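## Task

Take every bronze bushing off the turntable and put it in the green bin, and put every steel bushing in the red bin. Any bushing in the wrong bin means failure. Failure also results if the crate or any bin ends up tilted or moved from its spot. Nothing counts as done if it stays in place only because the robot is holding it at the end.

## Robot and tools

ROBOT. Two six-joint UR-type arms, left_arm and right_arm, each carrying a two-finger parallel gripper that opens to 50 mm. Base poses in the scene frame: left_arm (-0.068, +0.147, +0.226) m, quat_wxyz (+0.933, -0.315, +0.151, +0.091); right_arm (+0.039, -0.347, +0.226) m, quat_wxyz (+0.936, +0.307, +0.167, -0.041). A mounting frame behind the arms is a fixed obstacle.

FRAME. One shared scene frame: origin on the table top between the arms, +z up, +x out over the table, left_arm on the +y side. The names left and right do not refer to sides of any image. Reported hand positions may be somewhat off, more so at long reach.

GRIPPER GEOMETRY. Fingers point along the gripper's +z and close along its x. end_effector_position is the point midway between the pads; fingertips extend 17.5 mm past it. A flat block juts about 9 cm toward the gripper's -y and rotates with it. Turning only wrist 3 moves that midpoint around a 25 mm radius circle.

execute_actions(actions, pictures). actions holds zero or one item. Empty list: no command, returns current state with pictures. An action: {"rows": [[18 numbers], ...], "steps": n}, 1 to 15 rows, n at most 15 (default 15), at least 6; each step is 1/30 s, each row covers one step and the final row repeats for remaining steps. A wait: {"steps": n} with n up to 300, counted from the previous result. pictures true forces camera images.

ROW LAYOUT. One flat list of 18 numbers, each in [-1, 1], always for both arms: left_arm's 6 joint values (shoulder pan, shoulder lift, elbow, wrist 1, wrist 2, wrist 3), then its gripper position, force_limit, speed; then the same 9 for right_arm.

JOINT VALUES are offsets, not poses, scaled so 1.0 = 1.989 rad. They are measured from the joint angles in the latest result that listed them; if no result in this scene has listed them yet, or for later calls within the same reply, from the arm's angles when the action begins. They are not relative to the previous row. All zeros therefore drives back to those reference angles; it is not a hold. Stated ranges (rad): left_arm pan -3.142..3.142, lift -6.283..6.283, elbow 0.000..3.142, wrists -6.283..6.283; right_arm pan 0.000..6.283, elbow -3.142..0.000, others as left. A request more than 0.010 rad beyond a limit is refused entirely. True limits may differ by 0.010 rad; beyond them the joint is clipped and a "joint sent to its limit" line may appear (possibly about an earlier action). Per step each joint target stays within 0.575 rad of the measured angle, and targets that would carry the gripper over 100 mm from its measured spot are scaled back. Motion lags commands by about 0.17 s, so big moves may be unfinished when the result arrives.

GRIPPER NUMBERS (absolute settings). position: +1 fully open (50 mm), about -0.65 pads meet, -1 to grip (closes until blocked). force_limit per pad: -1 about 20 N, 0 about 102 N, +1 about 185 N (actual up to 17% more). speed of gap change: -1 20 mm/s, 0 85, +1 150. To keep one gripper unchanged, resend its previous three numbers; 0 is a real command. New force or speed apply only when position changes by 0.01 or more; open first to regrip softer. object_status: 0 moving, 1 blocked while opening, 2 blocked while closing (a grip), 3 reached target or pads met (often empty). Confirm 2 after gripping. Fingers reclose if grip slips, except after a force_limit -1 grip, where status stays 2 even if lost. Gripping an immovable object off center weakens the hold. Opening in mm is about (250 - position_measured) x 0.202.

RESULTS. State line per arm: end_effector_position (m), end_effector_quat_wxyz, linear and angular velocity. Joint positions (rad) and velocities (rad/s) per arm in column order; joint torques (offset, noisy, not used for faults). Wrist force/torque in the end effector's own axes, noisy with offsets up to about 4 N, saturating near 50 N; pressing on a surface reads as force pointing back into the arm; "no reading" is harmless. HELD marks steps where the row was not sent. "joint command not followed" means the clearance check altered targets. Each result is taken 6 steps before its action ends; those steps run while you compose the next reply, and the simulation keeps running while you think. Arms keep heading to the last target until they settle or a step is HELD.

FAULTS. Contact torque at load limits (136 N m for pan, lift, elbow; 25.4 N m for wrists, held weight included) or an outside force of 150 N halts that arm 10 s. Motors warn MOTOR HOT at 70 °C and brake at 85 °C.

zoom_image(camera, region): camera one of cam_head_left, cam_head_right, cam_left_wrist, cam_right_wrist; region [x0, y0, x1, y1] pixels from top-left, at most 504x504. All images are 504x504; head cameras are fixed pinhole views from above and behind (near x -0.20, z 0.79), wrist cameras are fisheye and ride on the hands. Calibration matrices are supplied and may be slightly off.

read_manual(section): returns licence text only; no motion.

finished_scene(scene): ends and grades scene 1 or 2, irreversible, then gives the next task. Replying without any tool call ends everything.

AVOID. Dropping or slamming parts, knocking anything off the table, tilting or shifting the crate or bins, hard pushes, arms striking each other, and leaving a bushing supported only by a gripper. Expect occasional tugs on held parts or nudges to loose ones.

Each tool is called after ">>>" in YAML: its name, and indented under it one key for each argument.

## Session

>>> execute_actions:
  actions: []

Scene clock: 0.00 s of 12600.00 s.
left_arm: end_effector_position=(+0.4721, +0.7171, +0.1982) position_measured=3 object_status=3 end_effector_quat_wxyz=(+0.332, -0.836, +0.437, -0.004) end_effector_velocity=(+0.000, -0.001, +0.000) end_effector_angular_velocity=(-0.000, -0.000, -0.001) | right_arm: end_effector_position=(+0.3872, -0.7863, +0.1248) position_measured=3 object_status=3 end_effector_quat_wxyz=(+0.134, +0.633, +0.752, +0.124) end_effector_velocity=(+0.000, -0.000, -0.000) end_effector_angular_velocity=(-0.001, -0.000, +0.001)
Joint positions: left_arm=[-0.062 -1.549  2.088 -3.347 -0.597 -2.855] | right_arm=[ 2.777 -1.19  -2.415 -0.209  1.388 -0.844]
Joint velocities: left_arm=[-0.001  0.     0.    -0.    -0.     0.001] | right_arm=[-0.001 -0.001  0.001  0.001  0.    -0.001]
Joint torques (N m, as the arm reports them, + toward a larger angle): no reading
Wrist force (N, on the end effector, along its own x y z axes, offset not removed): no reading
Wrist torque (N m, same axes, about the end effector's origin, offset not removed): no reading

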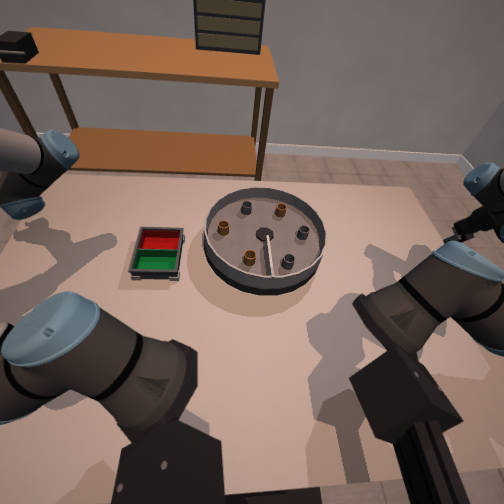

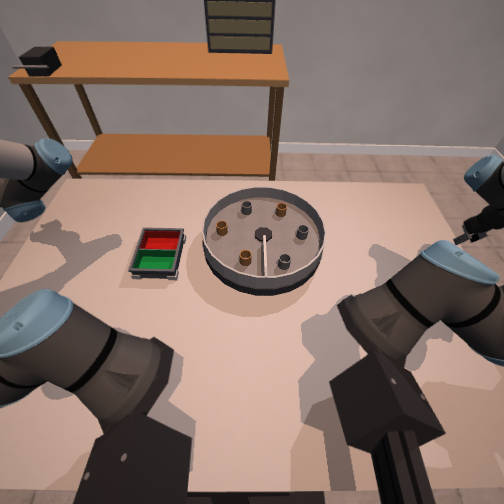

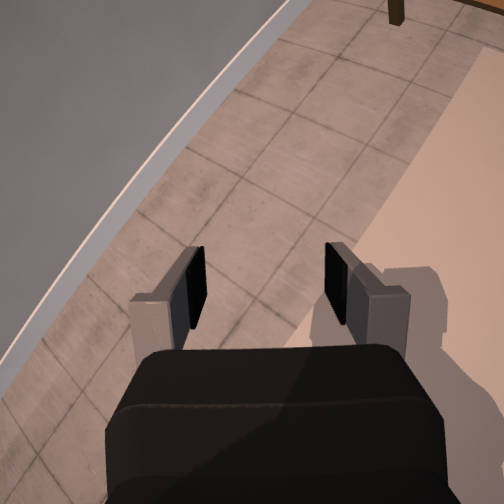

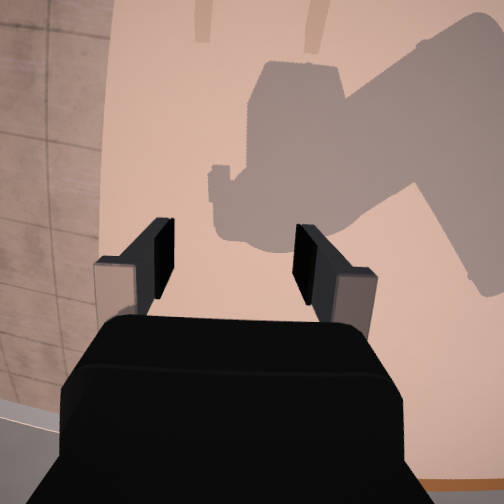

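>>> zoom_image:
  camera: "cam_head_left"
  region: [110, 170, 350, 310]

>>> zoom_image:
  camera: "cam_head_right"
  region: [110, 170, 350, 310]

Region (110, 170, 350, 310) of cam_head_left's 504x504 image, scaled by 2.100, with more detail than that image has; it fills the top 294 rows of this view, and the rest is white.

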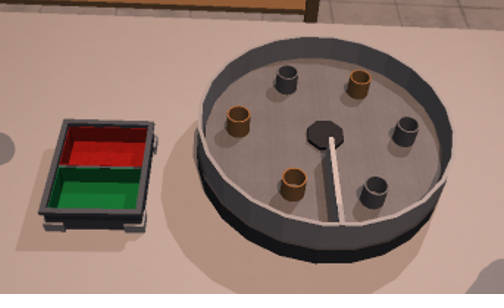

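Region (110, 170, 350, 310) of cam_head_right's 504x504 image, scaled by 2.100, with more detail than that image has; it fills the top 294 rows of this view, and the rest is white.

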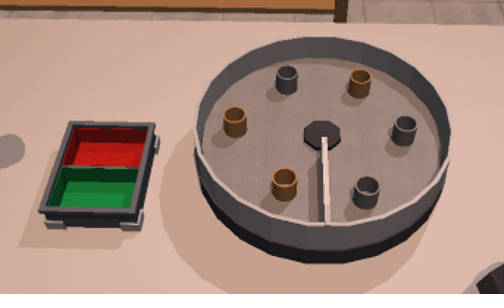

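>>> execute_actions:
  actions:
    - {"steps": 60}
  pictures: true

>>> zoom_image:
  camera: "cam_head_left"
  region: [110, 170, 350, 310]

Scene clock: 2.00 s of 12600.00 s.
left_arm: end_effector_position=(+0.4721, +0.7171, +0.1982) position_measured=3 object_status=3 end_effector_quat_wxyz=(+0.332, -0.836, +0.437, -0.004) end_effector_velocity=(-0.000, +0.000, +0.000) end_effector_angular_velocity=(+0.000, -0.000, +0.001) | right_arm: end_effector_position=(+0.3872, -0.7863, +0.1248) position_measured=3 object_status=3 end_effector_quat_wxyz=(+0.134, +0.633, +0.752, +0.124) end_effector_velocity=(+0.000, -0.000, +0.000) end_effector_angular_velocity=(-0.001, -0.001, +0.001)
Joint positions: left_arm=[-0.062 -1.549  2.088 -3.347 -0.597 -2.855] | right_arm=[ 2.777 -1.19  -2.415 -0.209  1.388 -0.844]
Joint velocities: left_arm=[ 0.001  0.    -0.001 -0.     0.    -0.   ] | right_arm=[ 0.     0.     0.001 -0.    -0.    -0.001]
Joint torques (N m, as the arm reports them, + toward a larger angle): left_arm=[ -9.16 -25.72 -16.34  -2.19   0.09   0.27] | right_arm=[-5.14 21.08 14.87  3.05  1.18  0.16]
Wrist force (N, on the end effector, along its own x y z axes, offset not removed): left_arm=[-1.1 -1.0 1.7] | right_arm=[4.0 -0.6 2.0]
Wrist torque (N m, same axes, about the end effector's origin, offset not removed): left_arm=[-0.20 0.29 -0.04] | right_arm=[-0.12 -0.52 -0.11]
Kept back: nothing.
Steps of this call (steps 1 to 60: nothing new was sent). Readings (joint positions | what the end effector reports):
1: left_arm=[-0.062 -1.549 2.088 -3.347 -0.597 -2.855] | right_arm=[2.777 -1.190 -2.415 -0.209 1.388 -0.844] | left_arm position_measured=3 object_status=3 | right_arm position_measured=3 object_status=3
2: left_arm=[-0.062 -1.549 2.088 -3.347 -0.597 -2.855] | right_arm=[2.777 -1.190 -2.415 -0.209 1.388 -0.844] | left_arm position_measured=3 object_status=3 | right_arm position_measured=3 object_status=3
4: left_arm=[-0.062 -1.549 2.088 -3.347 -0.597 -2.855] | right_arm=[2.777 -1.190 -2.415 -0.209 1.388 -0.844] | left_arm position_measured=3 object_status=3 | right_arm position_measured=3 object_status=3
8: left_arm=[-0.062 -1.549 2.088 -3.347 -0.597 -2.855] | right_arm=[2.777 -1.190 -2.415 -0.209 1.388 -0.844] | left_arm position_measured=3 object_status=3 | right_arm position_measured=3 object_status=3
60: the state above
camera_calibration (this result's frames):
cam_left_wrist: T_world_to_cam=[[0.5826, -0.745443, -0.32387, 0.328309], [-0.806473, -0.480753, -0.344205, 0.802227], [0.100884, 0.461726, -0.881267, -0.0585227], [0, 0, 0, 1]] pos_world=[0.461606, 0.65743, 0.330886]
cam_right_wrist: T_world_to_cam=[[-0.195885, 0.979786, -0.0405898, 0.850497], [0.770676, 0.179409, 0.61145, -0.234369], [0.606372, 0.0884923, -0.790241, 0.0819953], [0, 0, 0, 1]] pos_world=[0.297502, -0.798513, 0.242622]

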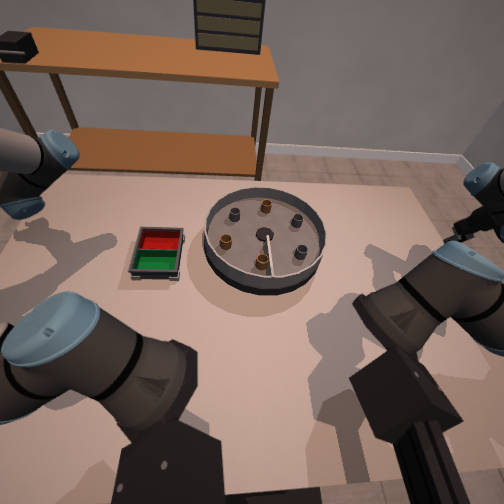

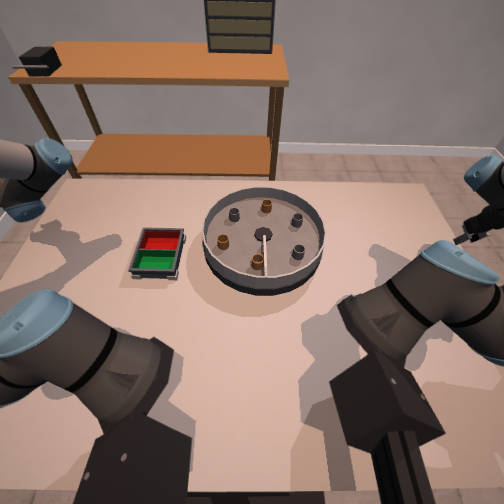

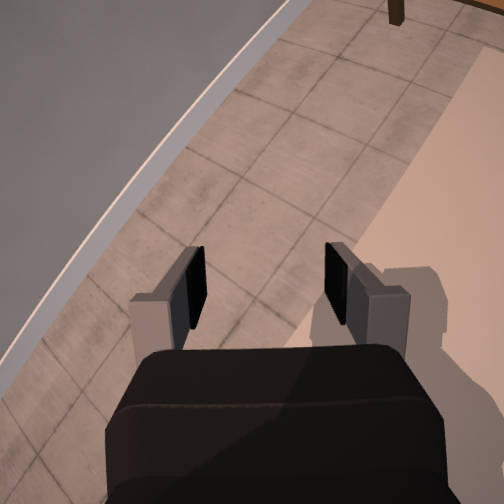

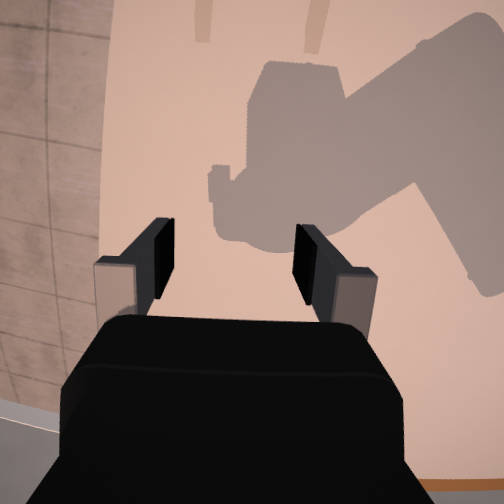

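Region (110, 170, 350, 310) of cam_head_left's 504x504 image, scaled by 2.100, with more detail than that image has; it fills the top 294 rows of this view, and the rest is white.

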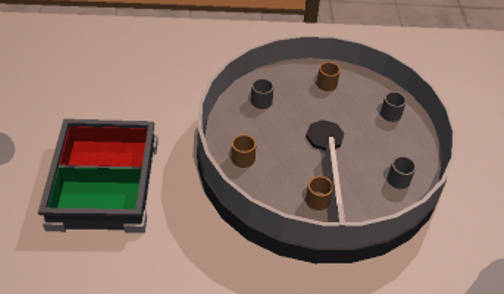

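>>> execute_actions:
  actions:
    - {"steps": 60}
  pictures: true

>>> zoom_image:
  camera: "cam_head_left"
  region: [110, 170, 350, 310]

Scene clock: 4.00 s of 12600.00 s.
left_arm: end_effector_position=(+0.4721, +0.7171, +0.1982) position_measured=3 object_status=3 end_effector_quat_wxyz=(+0.332, -0.836, +0.437, -0.004) end_effector_velocity=(+0.000, +0.000, +0.000) end_effector_angular_velocity=(+0.000, -0.000, +0.000) | right_arm: end_effector_position=(+0.3872, -0.7863, +0.1248) position_measured=3 object_status=3 end_effector_quat_wxyz=(+0.134, +0.633, +0.752, +0.124) end_effector_velocity=(+0.000, +0.001, -0.000) end_effector_angular_velocity=(+0.001, +0.000, +0.002)
Joint positions: left_arm=[-0.062 -1.549  2.088 -3.347 -0.597 -2.855] | right_arm=[ 2.777 -1.19  -2.415 -0.209  1.388 -0.844]
Joint velocities: left_arm=[-0.     0.    -0.001  0.     0.    -0.   ] | right_arm=[ 0.001 -0.001  0.    -0.001  0.001 -0.001]
Joint torques (N m, as the arm reports them, + toward a larger angle): left_arm=[-11.22 -24.99 -18.25  -2.11   0.07   0.42] | right_arm=[-4.29 20.33 13.66  2.78  1.65  0.47]
Wrist force (N, on the end effector, along its own x y z axes, offset not removed): left_arm=[-1.9 -0.5 0.2] | right_arm=[1.5 0.3 3.7]
Wrist torque (N m, same axes, about the end effector's origin, offset not removed): left_arm=[-0.09 0.43 -0.07] | right_arm=[0.28 -0.29 -0.01]
Kept back: nothing.
Steps of this call (steps 1 to 60: nothing new was sent). Readings (joint positions | what the end effector reports):
1: left_arm=[-0.062 -1.549 2.088 -3.347 -0.597 -2.855] | right_arm=[2.777 -1.190 -2.415 -0.209 1.388 -0.844] | left_arm position_measured=3 object_status=3 | right_arm position_measured=3 object_status=3
2: left_arm=[-0.062 -1.549 2.088 -3.347 -0.597 -2.855] | right_arm=[2.777 -1.190 -2.415 -0.209 1.388 -0.844] | left_arm position_measured=3 object_status=3 | right_arm position_measured=3 object_status=3
4: left_arm=[-0.062 -1.549 2.088 -3.347 -0.597 -2.855] | right_arm=[2.777 -1.190 -2.415 -0.209 1.388 -0.844] | left_arm position_measured=3 object_status=3 | right_arm position_measured=3 object_status=3
8: left_arm=[-0.062 -1.549 2.088 -3.347 -0.597 -2.855] | right_arm=[2.777 -1.190 -2.415 -0.209 1.388 -0.844] | left_arm position_measured=3 object_status=3 | right_arm position_measured=3 object_status=3
60: the state above
camera_calibration (this result's frames):
cam_left_wrist: T_world_to_cam=[[0.5826, -0.745443, -0.32387, 0.328309], [-0.806474, -0.480753, -0.344205, 0.802227], [0.100883, 0.461727, -0.881267, -0.0585227], [0, 0, 0, 1]] pos_world=[0.461606, 0.65743, 0.330886]
cam_right_wrist: T_world_to_cam=[[-0.195885, 0.979786, -0.0405897, 0.850497], [0.770676, 0.179409, 0.61145, -0.234369], [0.606372, 0.0884925, -0.790242, 0.0819955], [0, 0, 0, 1]] pos_world=[0.297502, -0.798513, 0.242622]

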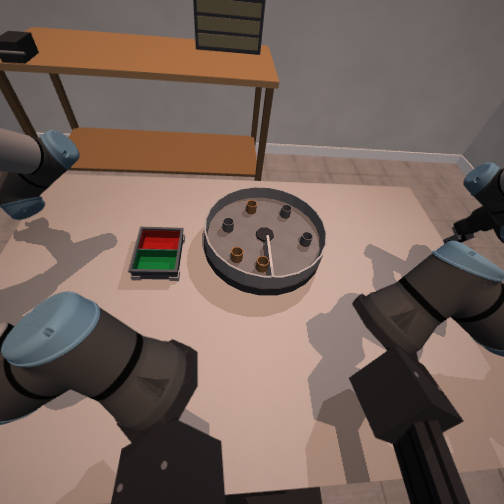

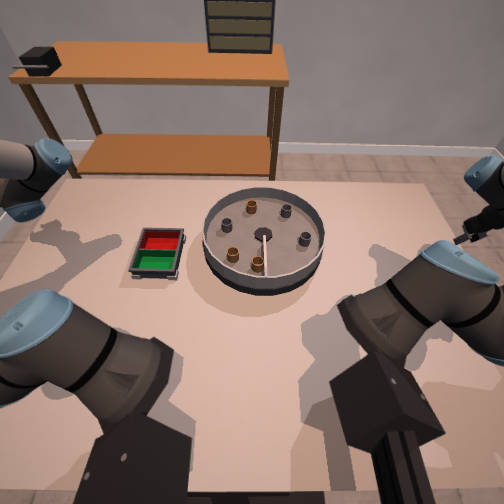

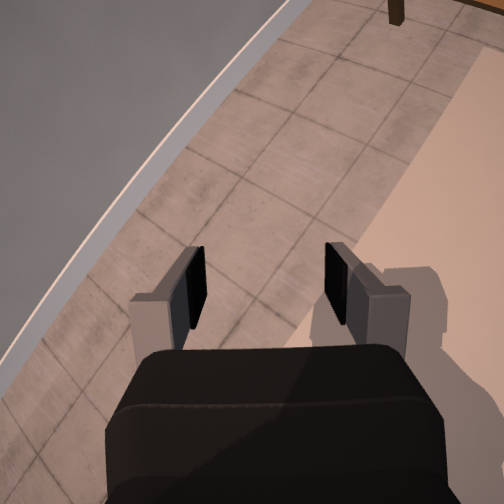

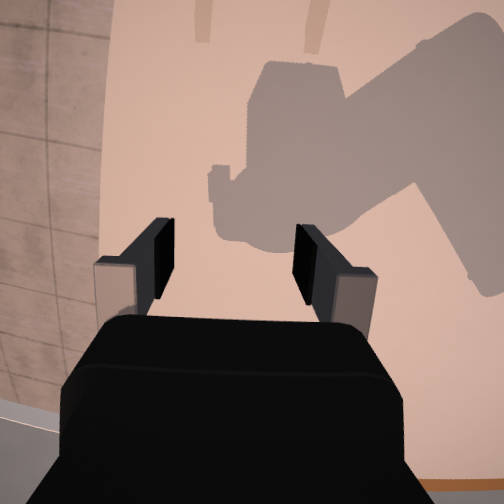

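Region (110, 170, 350, 310) of cam_head_left's 504x504 image, scaled by 2.100, with more detail than that image has; it fills the top 294 rows of this view, and the rest is white.

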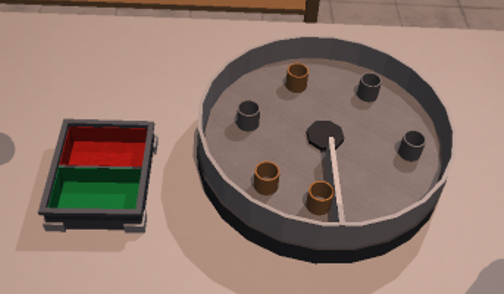

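>>> execute_actions:
  actions:
    - {"rows": [[-0.5788, 0.2551, -0.0081, 0.6227, -0.2186, 0.0637, 1, -0.6, 0.5, 0, 0, 0, 0, 0, 0, -1, -1, 0]], "steps": 15}

>>> execute_actions:
  actions:
    - {"steps": 45}
  pictures: true

Scene clock: 9.63 s of 12600.00 s.
left_arm: end_effector_position=(+0.5372, +0.6212, +0.1640) position_measured=3 object_status=3 end_effector_quat_wxyz=(+0.282, -0.792, +0.539, -0.040) end_effector_velocity=(+0.226, -0.412, -0.114) end_effector_angular_velocity=(-0.319, +0.199, -0.940) | right_arm: end_effector_position=(+0.3872, -0.7863, +0.1248) position_measured=120 object_status=0 end_effector_quat_wxyz=(+0.134, +0.633, +0.752, +0.124) end_effector_velocity=(-0.000, +0.000, +0.000) end_effector_angular_velocity=(+0.001, -0.000, -0.001)
Joint positions: left_arm=[-0.159 -1.467  2.085 -3.251 -0.668 -2.834] | right_arm=[ 2.777 -1.19  -2.415 -0.209  1.388 -0.844]
Joint velocities: left_arm=[-0.404  0.315 -0.01   0.398 -0.267  0.077] | right_arm=[-0.     0.001 -0.     0.     0.001  0.001]
Joint torques (N m, as the arm reports them, + toward a larger angle): left_arm=[-27.06 -12.46 -25.94   0.25  -3.1    1.78] | right_arm=[-2.21 16.15 12.27  1.86  3.02  1.38]
Wrist force (N, on the end effector, along its own x y z axes, offset not removed): left_arm=[-0.7 -2.4 1.4] | right_arm=[6.2 -1.1 1.2]
Wrist torque (N m, same axes, about the end effector's origin, offset not removed): left_arm=[-0.41 0.24 -0.06] | right_arm=[-0.21 -0.92 0.05]
Steps of this call (steps 1 to 160: nothing new was sent; steps 161 to 169: the first 9 steps of this action). Readings (joint positions | what the end effector reports):
161: left_arm=[-0.062 -1.549 2.088 -3.347 -0.597 -2.855] | right_arm=[2.777 -1.190 -2.415 -0.209 1.388 -0.844] | left_arm position_measured=3 object_status=3 | right_arm position_measured=7 object_status=0
162: left_arm=[-0.067 -1.545 2.087 -3.343 -0.601 -2.854] | right_arm=[2.777 -1.190 -2.415 -0.209 1.388 -0.844] | left_arm position_measured=3 object_status=3 | right_arm position_measured=21 object_status=0
164: left_arm=[-0.092 -1.521 2.087 -3.317 -0.621 -2.848] | right_arm=[2.777 -1.190 -2.415 -0.209 1.388 -0.844] | left_arm position_measured=3 object_status=3 | right_arm position_measured=49 object_status=0
168: left_arm=[-0.145 -1.477 2.085 -3.265 -0.659 -2.837] | right_arm=[2.777 -1.190 -2.415 -0.209 1.388 -0.844] | left_arm position_measured=3 object_status=3 | right_arm position_measured=106 object_status=0
169: the state above

Scene clock: 11.13 s of 12600.00 s.
left_arm: end_effector_position=(+0.4573, -0.0488, +0.1826) position_measured=3 object_status=3 end_effector_quat_wxyz=(+0.020, -0.164, +0.984, -0.071) end_effector_velocity=(-0.377, -0.298, +0.073) end_effector_angular_velocity=(+0.448, +0.206, -1.353) | right_arm: end_effector_position=(+0.3872, -0.7863, +0.1248) position_measured=251 object_status=3 end_effector_quat_wxyz=(+0.134, +0.633, +0.752, +0.124) end_effector_velocity=(+0.000, -0.000, -0.000) end_effector_angular_velocity=(+0.000, +0.000, -0.001)
Joint positions: left_arm=[-1.014 -1.099  2.073 -2.347 -0.983 -2.743] | right_arm=[ 2.777 -1.19  -2.415 -0.209  1.388 -0.844]
Joint velocities: left_arm=[-0.788  0.24  -0.007  0.918 -0.203  0.058] | right_arm=[ 0.    -0.001  0.     0.    -0.001  0.001]
Joint torques (N m, as the arm reports them, + toward a larger angle): left_arm=[-51.3   -7.27 -29.42   1.86  -3.24   1.64] | right_arm=[-2.89 16.35 12.66  1.75  2.88  1.47]
Wrist force (N, on the end effector, along its own x y z axes, offset not removed): left_arm=[-2.0 -1.0 0.8] | right_arm=[0.8 -1.7 2.9]
Wrist torque (N m, same axes, about the end effector's origin, offset not removed): left_arm=[-0.11 0.40 -0.05] | right_arm=[-0.15 -0.15 -0.05]
Kept back: nothing.
Steps of this call (steps 1 to 6: the last 6 steps of your previous action; steps 7 to 45: the robot went on to your last target). Readings (joint positions | what the end effector reports):
1: left_arm=[-0.172 -1.456 2.085 -3.237 -0.677 -2.831] | right_arm=[2.777 -1.190 -2.415 -0.209 1.388 -0.844] | left_arm position_measured=3 object_status=3 | right_arm position_measured=134 object_status=0
2: left_arm=[-0.186 -1.446 2.084 -3.224 -0.686 -2.829] | right_arm=[2.777 -1.190 -2.415 -0.209 1.388 -0.844] | left_arm position_measured=3 object_status=3 | right_arm position_measured=148 object_status=0
4: left_arm=[-0.214 -1.425 2.084 -3.195 -0.704 -2.824] | right_arm=[2.777 -1.190 -2.415 -0.209 1.388 -0.844] | left_arm position_measured=3 object_status=3 | right_arm position_measured=176 object_status=0
8: left_arm=[-0.273 -1.386 2.082 -3.137 -0.737 -2.814] | right_arm=[2.777 -1.190 -2.415 -0.209 1.388 -0.844] | left_arm position_measured=3 object_status=3 | right_arm position_measured=232 object_status=0
45: the state above
camera_calibration (this result's frames):
cam_left_wrist: T_world_to_cam=[[-0.960244, -0.276568, -0.0379698, 0.437128], [-0.278936, 0.956031, 0.0905558, 0.166169], [0.0112555, 0.0975468, -0.995167, 0.3269], [0, 0, 0, 1]] pos_world=[0.46242, -0.0698553, 0.32687]
cam_right_wrist: T_world_to_cam=[[-0.195885, 0.979786, -0.0405898, 0.850497], [0.770676, 0.179409, 0.61145, -0.234369], [0.606372, 0.0884923, -0.790242, 0.0819952], [0, 0, 0, 1]] pos_world=[0.297502, -0.798513, 0.242622]

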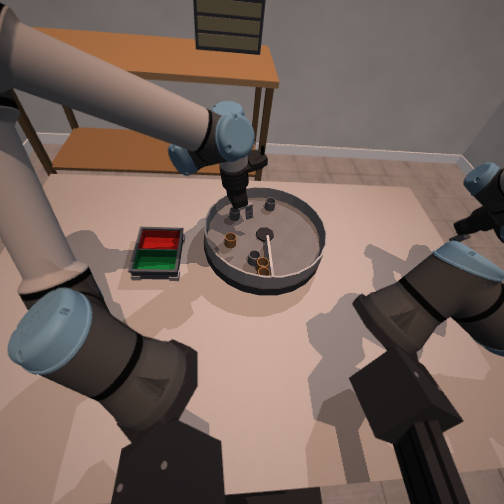

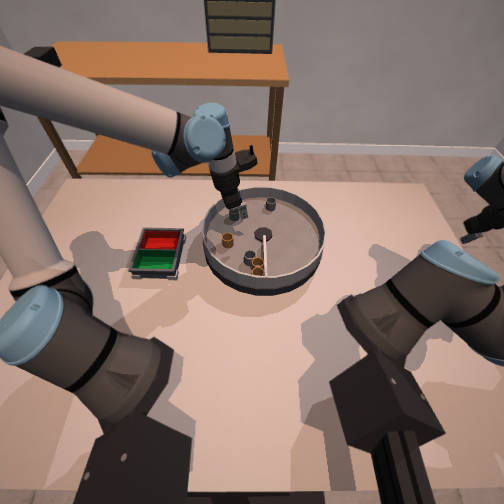

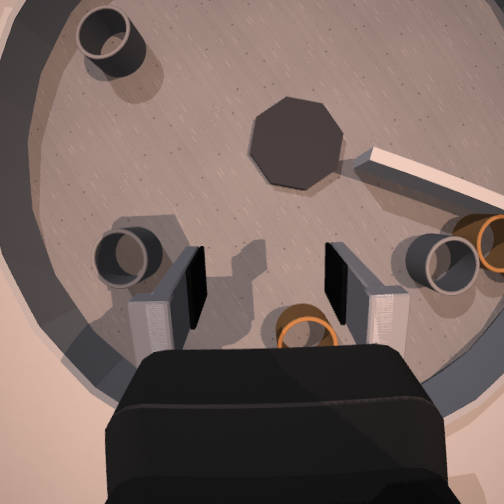

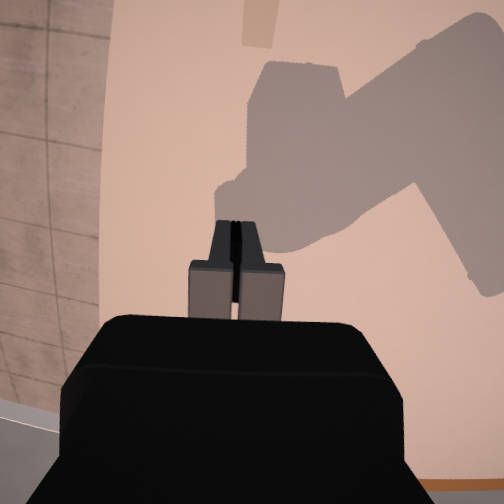

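>>> execute_actions:
  actions:
    - {"steps": 15}
  pictures: true

Scene clock: 11.63 s of 12600.00 s.
left_arm: end_effector_position=(+0.3627, -0.0998, +0.1997) position_measured=3 object_status=3 end_effector_quat_wxyz=(+0.001, -0.004, +1.000, -0.003) end_effector_velocity=(-0.021, -0.006, +0.002) end_effector_angular_velocity=(+0.037, +0.006, -0.068) | right_arm: end_effector_position=(+0.3872, -0.7863, +0.1248) position_measured=251 object_status=3 end_effector_quat_wxyz=(+0.134, +0.633, +0.752, +0.124) end_effector_velocity=(-0.001, -0.000, -0.000) end_effector_angular_velocity=(-0.001, +0.002, -0.000)
Joint positions: left_arm=[-1.208 -1.043  2.072 -2.115 -1.031 -2.729] | right_arm=[ 2.777 -1.19  -2.415 -0.209  1.388 -0.844]
Joint velocities: left_arm=[-0.042  0.012  0.003  0.05  -0.01   0.003] | right_arm=[-0.001 -0.001 -0.001  0.    -0.001 -0.   ]
Joint torques (N m, as the arm reports them, + toward a larger angle): left_arm=[-34.5   -9.33 -31.4   -0.27  -2.17   1.38] | right_arm=[-2.75 16.62 12.81  1.9   2.94  1.3 ]
Wrist force (N, on the end effector, along its own x y z axes, offset not removed): left_arm=[-1.0 -0.8 1.0] | right_arm=[1.3 -2.1 1.3]
Wrist torque (N m, same axes, about the end effector's origin, offset not removed): left_arm=[-0.18 0.31 -0.09] | right_arm=[-0.17 0.13 0.04]
Kept back: nothing.
Steps of this call (steps 1 to 15: the robot went on to your last target). Readings (joint positions | what the end effector reports):
1: left_arm=[-1.041 -1.091 2.073 -2.315 -0.990 -2.741] | right_arm=[2.777 -1.190 -2.415 -0.209 1.388 -0.844] | left_arm position_measured=3 object_status=3 | right_arm position_measured=251 object_status=3
2: left_arm=[-1.068 -1.082 2.073 -2.283 -0.997 -2.739] | right_arm=[2.777 -1.190 -2.415 -0.209 1.388 -0.844] | left_arm position_measured=3 object_status=3 | right_arm position_measured=251 object_status=3
4: left_arm=[-1.122 -1.067 2.072 -2.219 -1.010 -2.735] | right_arm=[2.777 -1.190 -2.415 -0.209 1.388 -0.844] | left_arm position_measured=3 object_status=3 | right_arm position_measured=251 object_status=3
8: left_arm=[-1.181 -1.051 2.072 -2.148 -1.024 -2.731] | right_arm=[2.777 -1.190 -2.415 -0.209 1.388 -0.844] | left_arm position_measured=3 object_status=3 | right_arm position_measured=251 object_status=3
15: the state above
camera_calibration (this result's frames):
cam_left_wrist: T_world_to_cam=[[-0.998852, 0.0453812, -0.0153151, 0.374487], [0.0406478, 0.972319, 0.230094, 0.0448777], [0.0253331, 0.229207, -0.973048, 0.353569], [0, 0, 0, 1]] pos_world=[0.363276, -0.141671, 0.339449]
cam_right_wrist: T_world_to_cam=[[-0.195885, 0.979786, -0.0405899, 0.850497], [0.770676, 0.179409, 0.61145, -0.234369], [0.606372, 0.0884923, -0.790242, 0.0819952], [0, 0, 0, 1]] pos_world=[0.297502, -0.798513, 0.242622]

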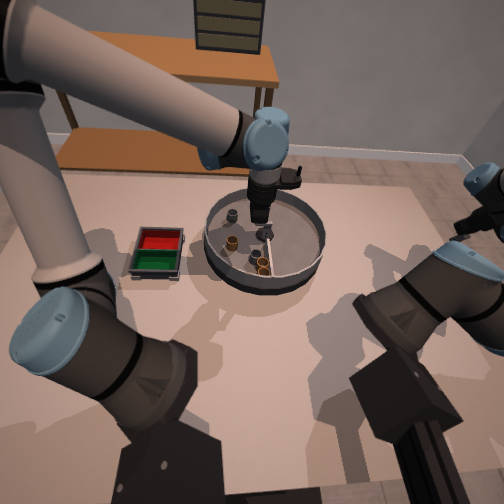

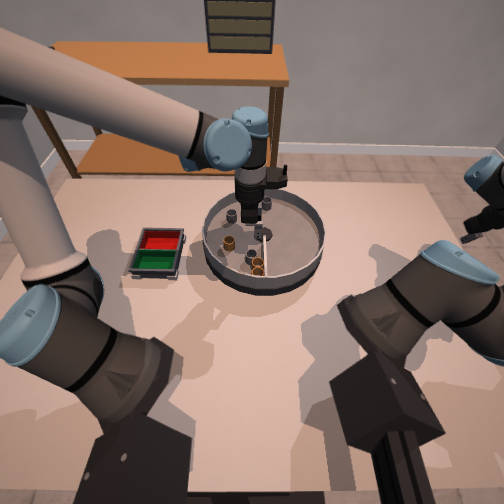

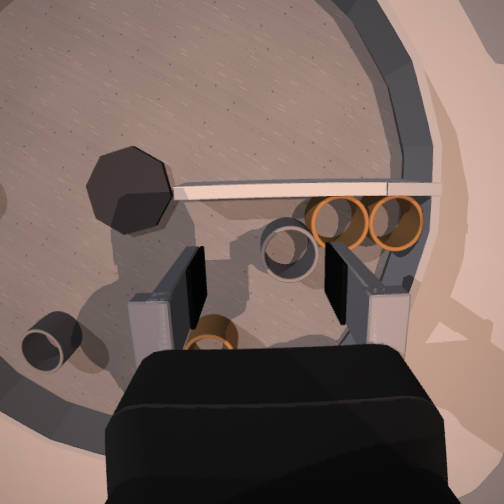

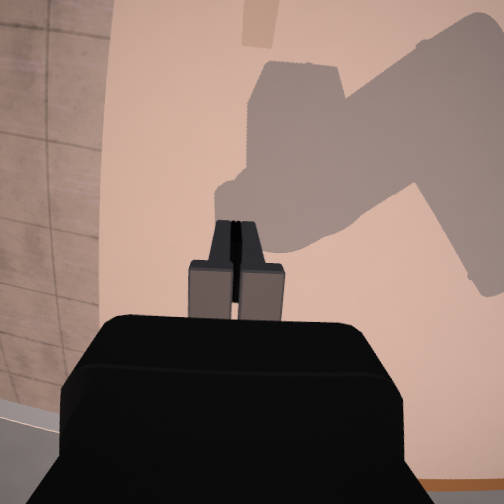

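>>> execute_actions:
  actions:
    - {"steps": 90}
  pictures: true

Scene clock: 14.63 s of 12600.00 s.
left_arm: end_effector_position=(+0.3602, -0.1006, +0.2002) position_measured=3 object_status=3 end_effector_quat_wxyz=(+0.000, -0.000, +1.000, -0.000) end_effector_velocity=(-0.000, -0.000, +0.000) end_effector_angular_velocity=(+0.000, -0.000, -0.001) | right_arm: end_effector_position=(+0.3872, -0.7863, +0.1248) position_measured=251 object_status=3 end_effector_quat_wxyz=(+0.134, +0.633, +0.752, +0.124) end_effector_velocity=(-0.000, +0.000, -0.000) end_effector_angular_velocity=(+0.000, +0.000, +0.001)
Joint positions: left_arm=[-1.213 -1.041  2.072 -2.109 -1.032 -2.729] | right_arm=[ 2.777 -1.19  -2.415 -0.209  1.388 -0.844]
Joint velocities: left_arm=[-0.001  0.    -0.     0.     0.     0.   ] | right_arm=[ 0.     0.001 -0.001  0.     0.    -0.001]
Joint torques (N m, as the arm reports them, + toward a larger angle): left_arm=[-35.42 -10.29 -31.51  -0.32  -2.18   1.54] | right_arm=[-3.2  15.72 12.31  1.78  3.08  1.28]
Wrist force (N, on the end effector, along its own x y z axes, offset not removed): left_arm=[-1.3 -1.9 0.2] | right_arm=[-0.7 -1.1 2.2]
Wrist torque (N m, same axes, about the end effector's origin, offset not removed): left_arm=[-0.45 0.31 0.02] | right_arm=[-0.03 0.25 0.11]
Kept back: nothing.
Steps of this call (steps 1 to 15: the robot went on to your last target; steps 16 to 90: nothing new was sent). Readings (joint positions | what the end effector reports):
1: left_arm=[-1.209 -1.043 2.072 -2.114 -1.031 -2.729] | right_arm=[2.777 -1.190 -2.415 -0.209 1.388 -0.844] | left_arm position_measured=3 object_status=3 | right_arm position_measured=251 object_status=3
2: left_arm=[-1.210 -1.042 2.072 -2.113 -1.031 -2.729] | right_arm=[2.777 -1.190 -2.415 -0.209 1.388 -0.844] | left_arm position_measured=3 object_status=3 | right_arm position_measured=251 object_status=3
4: left_arm=[-1.211 -1.042 2.072 -2.111 -1.032 -2.729] | right_arm=[2.777 -1.190 -2.415 -0.209 1.388 -0.844] | left_arm position_measured=3 object_status=3 | right_arm position_measured=251 object_status=3
8: left_arm=[-1.213 -1.042 2.072 -2.110 -1.032 -2.729] | right_arm=[2.777 -1.190 -2.415 -0.209 1.388 -0.844] | left_arm position_measured=3 object_status=3 | right_arm position_measured=251 object_status=3
90: the state above
All arms were judged still, so your last target was given up. Only a new action makes them travel on or press farther. Fingers that are still opening or closing keep moving.
camera_calibration (this result's frames):
cam_left_wrist: T_world_to_cam=[[-0.998441, 0.0539034, -0.0145016, 0.372519], [0.0490121, 0.970902, 0.234407, 0.0416559], [0.026715, 0.233331, -0.97203, 0.353969], [0, 0, 0, 1]] pos_world=[0.36044, -0.143116, 0.339706]
cam_right_wrist: T_world_to_cam=[[-0.195885, 0.979786, -0.0405898, 0.850497], [0.770676, 0.179409, 0.61145, -0.234369], [0.606372, 0.0884922, -0.790242, 0.0819952], [0, 0, 0, 1]] pos_world=[0.297502, -0.798514, 0.242622]

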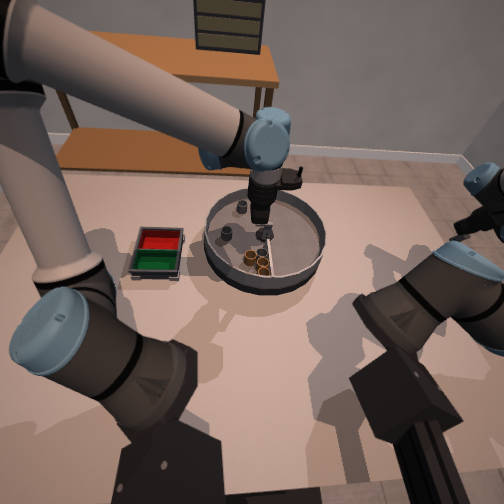

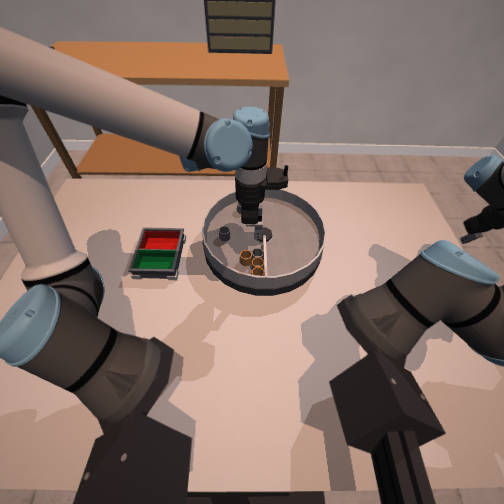

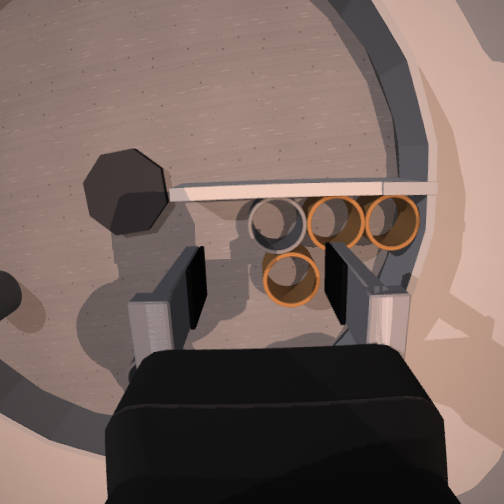

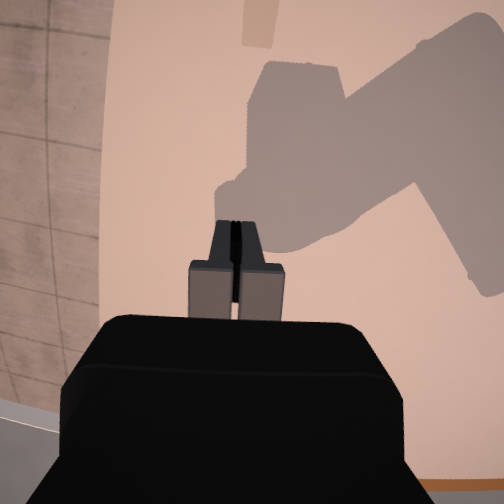

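>>> execute_actions:
  actions:
    - {"steps": 150}
  pictures: true

Scene clock: 19.63 s of 12600.00 s.
left_arm: end_effector_position=(+0.3602, -0.1006, +0.2002) position_measured=3 object_status=3 end_effector_quat_wxyz=(+0.000, -0.000, +1.000, -0.000) end_effector_velocity=(-0.001, +0.000, -0.000) end_effector_angular_velocity=(+0.001, +0.000, -0.001) | right_arm: end_effector_position=(+0.3872, -0.7863, +0.1248) position_measured=251 object_status=3 end_effector_quat_wxyz=(+0.134, +0.633, +0.752, +0.124) end_effector_velocity=(-0.000, +0.001, -0.001) end_effector_angular_velocity=(+0.001, +0.001, +0.002)
Joint positions: left_arm=[-1.213 -1.041  2.072 -2.109 -1.032 -2.729] | right_arm=[ 2.777 -1.19  -2.415 -0.209  1.388 -0.844]
Joint velocities: left_arm=[-0.     0.001  0.001  0.    -0.    -0.   ] | right_arm=[ 0.001 -0.    -0.002 -0.    -0.    -0.001]
Joint torques (N m, as the arm reports them, + toward a larger angle): left_arm=[-36.16  -8.97 -30.72  -0.46  -2.25   1.42] | right_arm=[-2.86 16.64 12.7   1.6   3.06  1.25]
Wrist force (N, on the end effector, along its own x y z axes, offset not removed): left_arm=[-0.9 -2.0 -0.2] | right_arm=[-1.4 0.5 0.3]
Wrist torque (N m, same axes, about the end effector's origin, offset not removed): left_arm=[-0.36 0.25 -0.12] | right_arm=[0.18 0.55 0.31]
Kept back: nothing.
Steps of this call (steps 1 to 150: nothing new was sent). Readings (joint positions | what the end effector reports):
1: left_arm=[-1.213 -1.041 2.072 -2.109 -1.032 -2.729] | right_arm=[2.777 -1.190 -2.415 -0.209 1.388 -0.844] | left_arm position_measured=3 object_status=3 | right_arm position_measured=251 object_status=3
2: left_arm=[-1.213 -1.041 2.072 -2.109 -1.032 -2.729] | right_arm=[2.777 -1.190 -2.415 -0.209 1.388 -0.844] | left_arm position_measured=3 object_status=3 | right_arm position_measured=251 object_status=3
4: left_arm=[-1.213 -1.041 2.072 -2.109 -1.032 -2.729] | right_arm=[2.777 -1.190 -2.415 -0.209 1.388 -0.844] | left_arm position_measured=3 object_status=3 | right_arm position_measured=251 object_status=3
8: left_arm=[-1.213 -1.041 2.072 -2.109 -1.032 -2.729] | right_arm=[2.777 -1.190 -2.415 -0.209 1.388 -0.844] | left_arm position_measured=3 object_status=3 | right_arm position_measured=251 object_status=3
150: the state above
camera_calibration (this result's frames):
cam_left_wrist: T_world_to_cam=[[-0.998441, 0.0539034, -0.0145015, 0.372518], [0.0490121, 0.970902, 0.234407, 0.0416558], [0.0267149, 0.233331, -0.97203, 0.353969], [0, 0, 0, 1]] pos_world=[0.36044, -0.143116, 0.339706]
cam_right_wrist: T_world_to_cam=[[-0.195885, 0.979786, -0.0405899, 0.850497], [0.770676, 0.179409, 0.61145, -0.234369], [0.606373, 0.0884923, -0.790241, 0.0819952], [0, 0, 0, 1]] pos_world=[0.297502, -0.798513, 0.242622]

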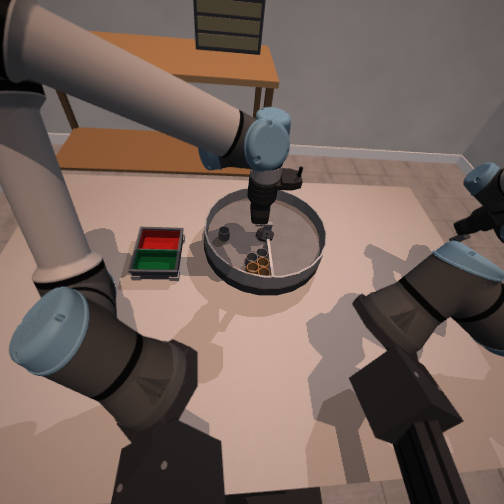

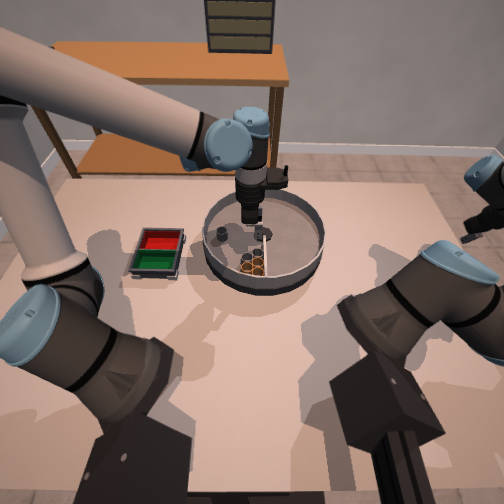

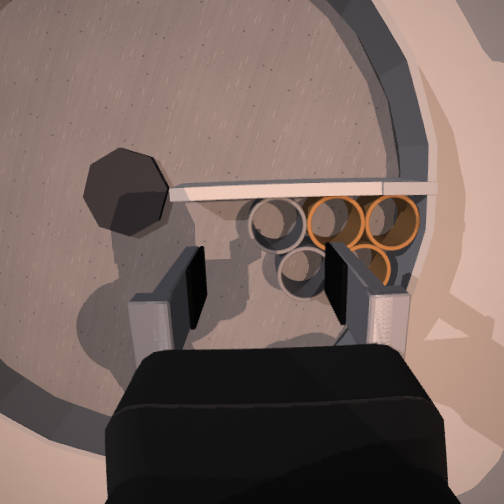

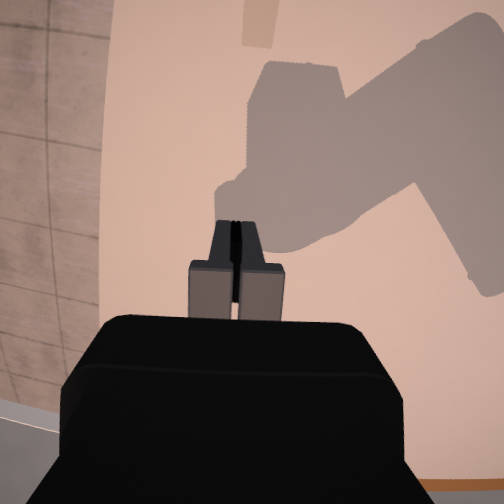

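>>> zoom_image:
  camera: "cam_left_wrist"
  region: [180, 160, 450, 320]

Region (180, 160, 450, 320) of cam_left_wrist's 504x504 image, scaled by 1.867, with more detail than that image has; it fills the top 299 rows of this view, and the rest is white.

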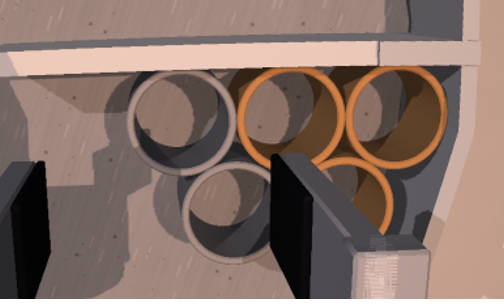

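>>> execute_actions:
  actions:
    - {"rows": [[0.0376, 0.0541, 0.0216, -0.0967, 0.0173, 0.0399, 0.01, -0.4, 0.5, 0, 0, 0, 0, 0, 0, -1, -1, 0]], "steps": 15}

>>> execute_actions:
  actions:
    - {"steps": 20}
  pictures: true

Scene clock: 23.50 s of 12600.00 s.
left_arm: end_effector_position=(+0.3632, -0.0999, +0.1461) position_measured=151 object_status=0 end_effector_quat_wxyz=(-0.000, +0.002, +1.000, +0.002) end_effector_velocity=(+0.010, -0.007, -0.082) end_effector_angular_velocity=(-0.033, -0.015, +0.024) | right_arm: end_effector_position=(+0.3872, -0.7863, +0.1248) position_measured=251 object_status=3 end_effector_quat_wxyz=(+0.134, +0.633, +0.752, +0.124) end_effector_velocity=(+0.000, +0.000, -0.000) end_effector_angular_velocity=(+0.000, -0.001, -0.000)
Joint positions: left_arm=[-1.151 -0.953  2.108 -2.262 -1.003 -2.663] | right_arm=[ 2.777 -1.19  -2.415 -0.209  1.388 -0.844]
Joint velocities: left_arm=[ 0.099  0.149  0.052 -0.3    0.042  0.104] | right_arm=[-0.    -0.    -0.     0.001  0.001 -0.   ]
Joint torques (N m, as the arm reports them, + toward a larger angle): left_arm=[-20.83 -14.52  -8.6   -5.1    1.65   1.8 ] | right_arm=[-2.87 16.12 12.37  1.55  3.06  1.23]
Wrist force (N, on the end effector, along its own x y z axes, offset not removed): left_arm=[-0.6 -0.8 1.0] | right_arm=[2.7 -3.8 -2.5]
Wrist torque (N m, same axes, about the end effector's origin, offset not removed): left_arm=[-0.08 0.22 -0.12] | right_arm=[-0.61 -0.18 0.18]
Steps of this call (steps 1 to 107: nothing new was sent; steps 108 to 116: the first 9 steps of this action). Readings (joint positions | what the end effector reports):
108: left_arm=[-1.213 -1.041 2.072 -2.109 -1.032 -2.729] | right_arm=[2.777 -1.190 -2.415 -0.209 1.388 -0.844] | left_arm position_measured=9 object_status=0 | right_arm position_measured=251 object_status=3
109: left_arm=[-1.209 -1.037 2.075 -2.113 -1.029 -2.724] | right_arm=[2.777 -1.190 -2.415 -0.209 1.388 -0.844] | left_arm position_measured=28 object_status=0 | right_arm position_measured=251 object_status=3
111: left_arm=[-1.185 -1.004 2.089 -2.159 -1.018 -2.699] | right_arm=[2.777 -1.190 -2.415 -0.209 1.388 -0.844] | left_arm position_measured=67 object_status=0 | right_arm position_measured=251 object_status=3
115: left_arm=[-1.155 -0.959 2.106 -2.250 -1.005 -2.667] | right_arm=[2.777 -1.190 -2.415 -0.209 1.388 -0.844] | left_arm position_measured=142 object_status=0 | right_arm position_measured=251 object_status=3
116: the state above

Scene clock: 24.17 s of 12600.00 s.
left_arm: end_effector_position=(+0.3643, -0.1006, +0.1356) position_measured=151 object_status=3 end_effector_quat_wxyz=(+0.001, +0.000, +1.000, -0.001) end_effector_velocity=(+0.000, -0.001, -0.000) end_effector_angular_velocity=(-0.001, -0.001, +0.001) | right_arm: end_effector_position=(+0.3872, -0.7863, +0.1248) position_measured=251 object_status=3 end_effector_quat_wxyz=(+0.134, +0.633, +0.752, +0.124) end_effector_velocity=(+0.000, -0.000, +0.000) end_effector_angular_velocity=(+0.001, -0.001, -0.000)
Joint positions: left_arm=[-1.139 -0.934  2.115 -2.301 -0.998 -2.649] | right_arm=[ 2.777 -1.19  -2.415 -0.209  1.388 -0.844]
Joint velocities: left_arm=[ 0.     0.001 -0.001 -0.002  0.     0.   ] | right_arm=[-0.     0.     0.    -0.     0.001  0.   ]
Joint torques (N m, as the arm reports them, + toward a larger angle): left_arm=[-20.56 -11.81  -6.15  -4.74   1.54   1.47] | right_arm=[-2.85 15.84 12.11  1.69  3.21  1.31]
Wrist force (N, on the end effector, along its own x y z axes, offset not removed): left_arm=[-1.5 -0.5 0.3] | right_arm=[2.2 -1.1 5.3]
Wrist torque (N m, same axes, about the end effector's origin, offset not removed): left_arm=[-0.11 0.31 -0.01] | right_arm=[0.05 -0.19 0.03]
Kept back: nothing.
Steps of this call (steps 1 to 6: the last 6 steps of your previous action; steps 7 to 20: the robot went on to your last target). Readings (joint positions | what the end effector reports):
1: left_arm=[-1.148 -0.949 2.109 -2.271 -1.002 -2.660] | right_arm=[2.777 -1.190 -2.415 -0.209 1.388 -0.844] | left_arm position_measured=151 object_status=0 | right_arm position_measured=251 object_status=3
2: left_arm=[-1.146 -0.945 2.110 -2.278 -1.001 -2.658] | right_arm=[2.777 -1.190 -2.415 -0.209 1.388 -0.844] | left_arm position_measured=151 object_status=0 | right_arm position_measured=251 object_status=3
4: left_arm=[-1.143 -0.941 2.112 -2.287 -1.000 -2.654] | right_arm=[2.777 -1.190 -2.415 -0.209 1.388 -0.844] | left_arm position_measured=151 object_status=0 | right_arm position_measured=251 object_status=3
8: left_arm=[-1.140 -0.936 2.114 -2.296 -0.998 -2.651] | right_arm=[2.777 -1.190 -2.415 -0.209 1.388 -0.844] | left_arm position_measured=151 object_status=3 | right_arm position_measured=251 object_status=3
20: the state above
camera_calibration (this result's frames):
cam_left_wrist: T_world_to_cam=[[-0.998393, 0.0546464, -0.0150132, 0.375867], [0.049616, 0.970878, 0.234379, 0.0563223], [0.0273839, 0.233258, -0.972029, 0.290821], [0, 0, 0, 1]] pos_world=[0.364505, -0.143058, 0.275129]
cam_right_wrist: T_world_to_cam=[[-0.195885, 0.979786, -0.0405898, 0.850497], [0.770676, 0.179409, 0.61145, -0.234369], [0.606372, 0.0884923, -0.790241, 0.0819953], [0, 0, 0, 1]] pos_world=[0.297502, -0.798513, 0.242622]

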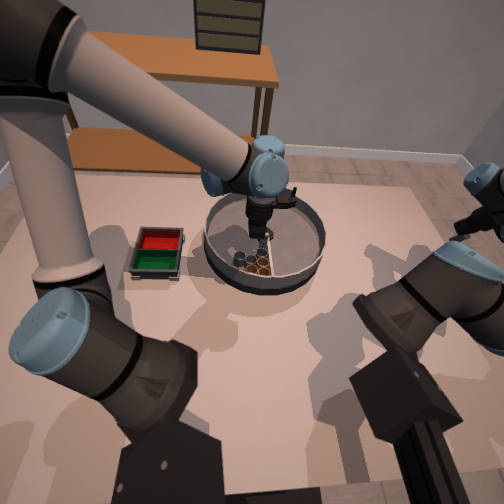

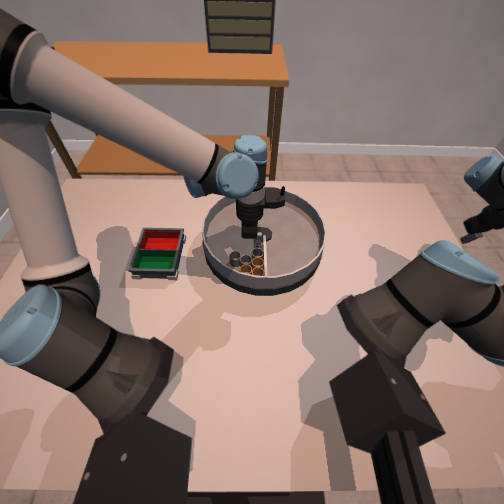

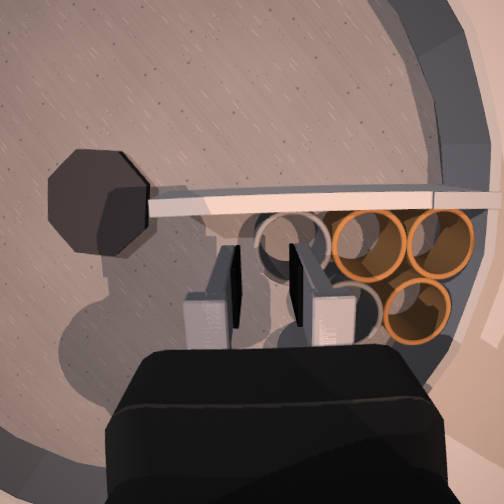

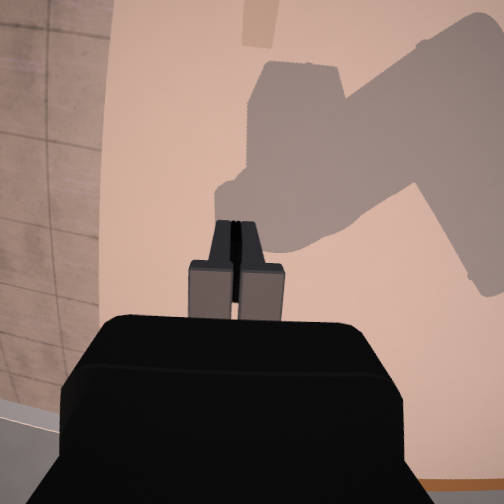

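>>> zoom_image:
  camera: "cam_left_wrist"
  region: [180, 170, 480, 350]

Region (180, 170, 480, 350) of cam_left_wrist's 504x504 image, scaled by 1.680, with more detail than that image has; it fills the top 302 rows of this view, and the rest is white.

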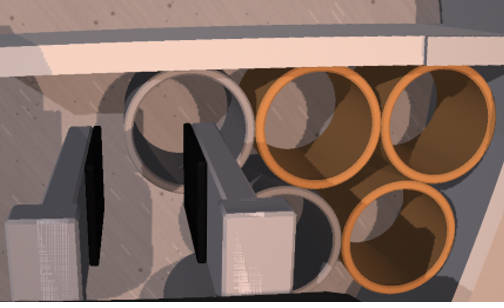

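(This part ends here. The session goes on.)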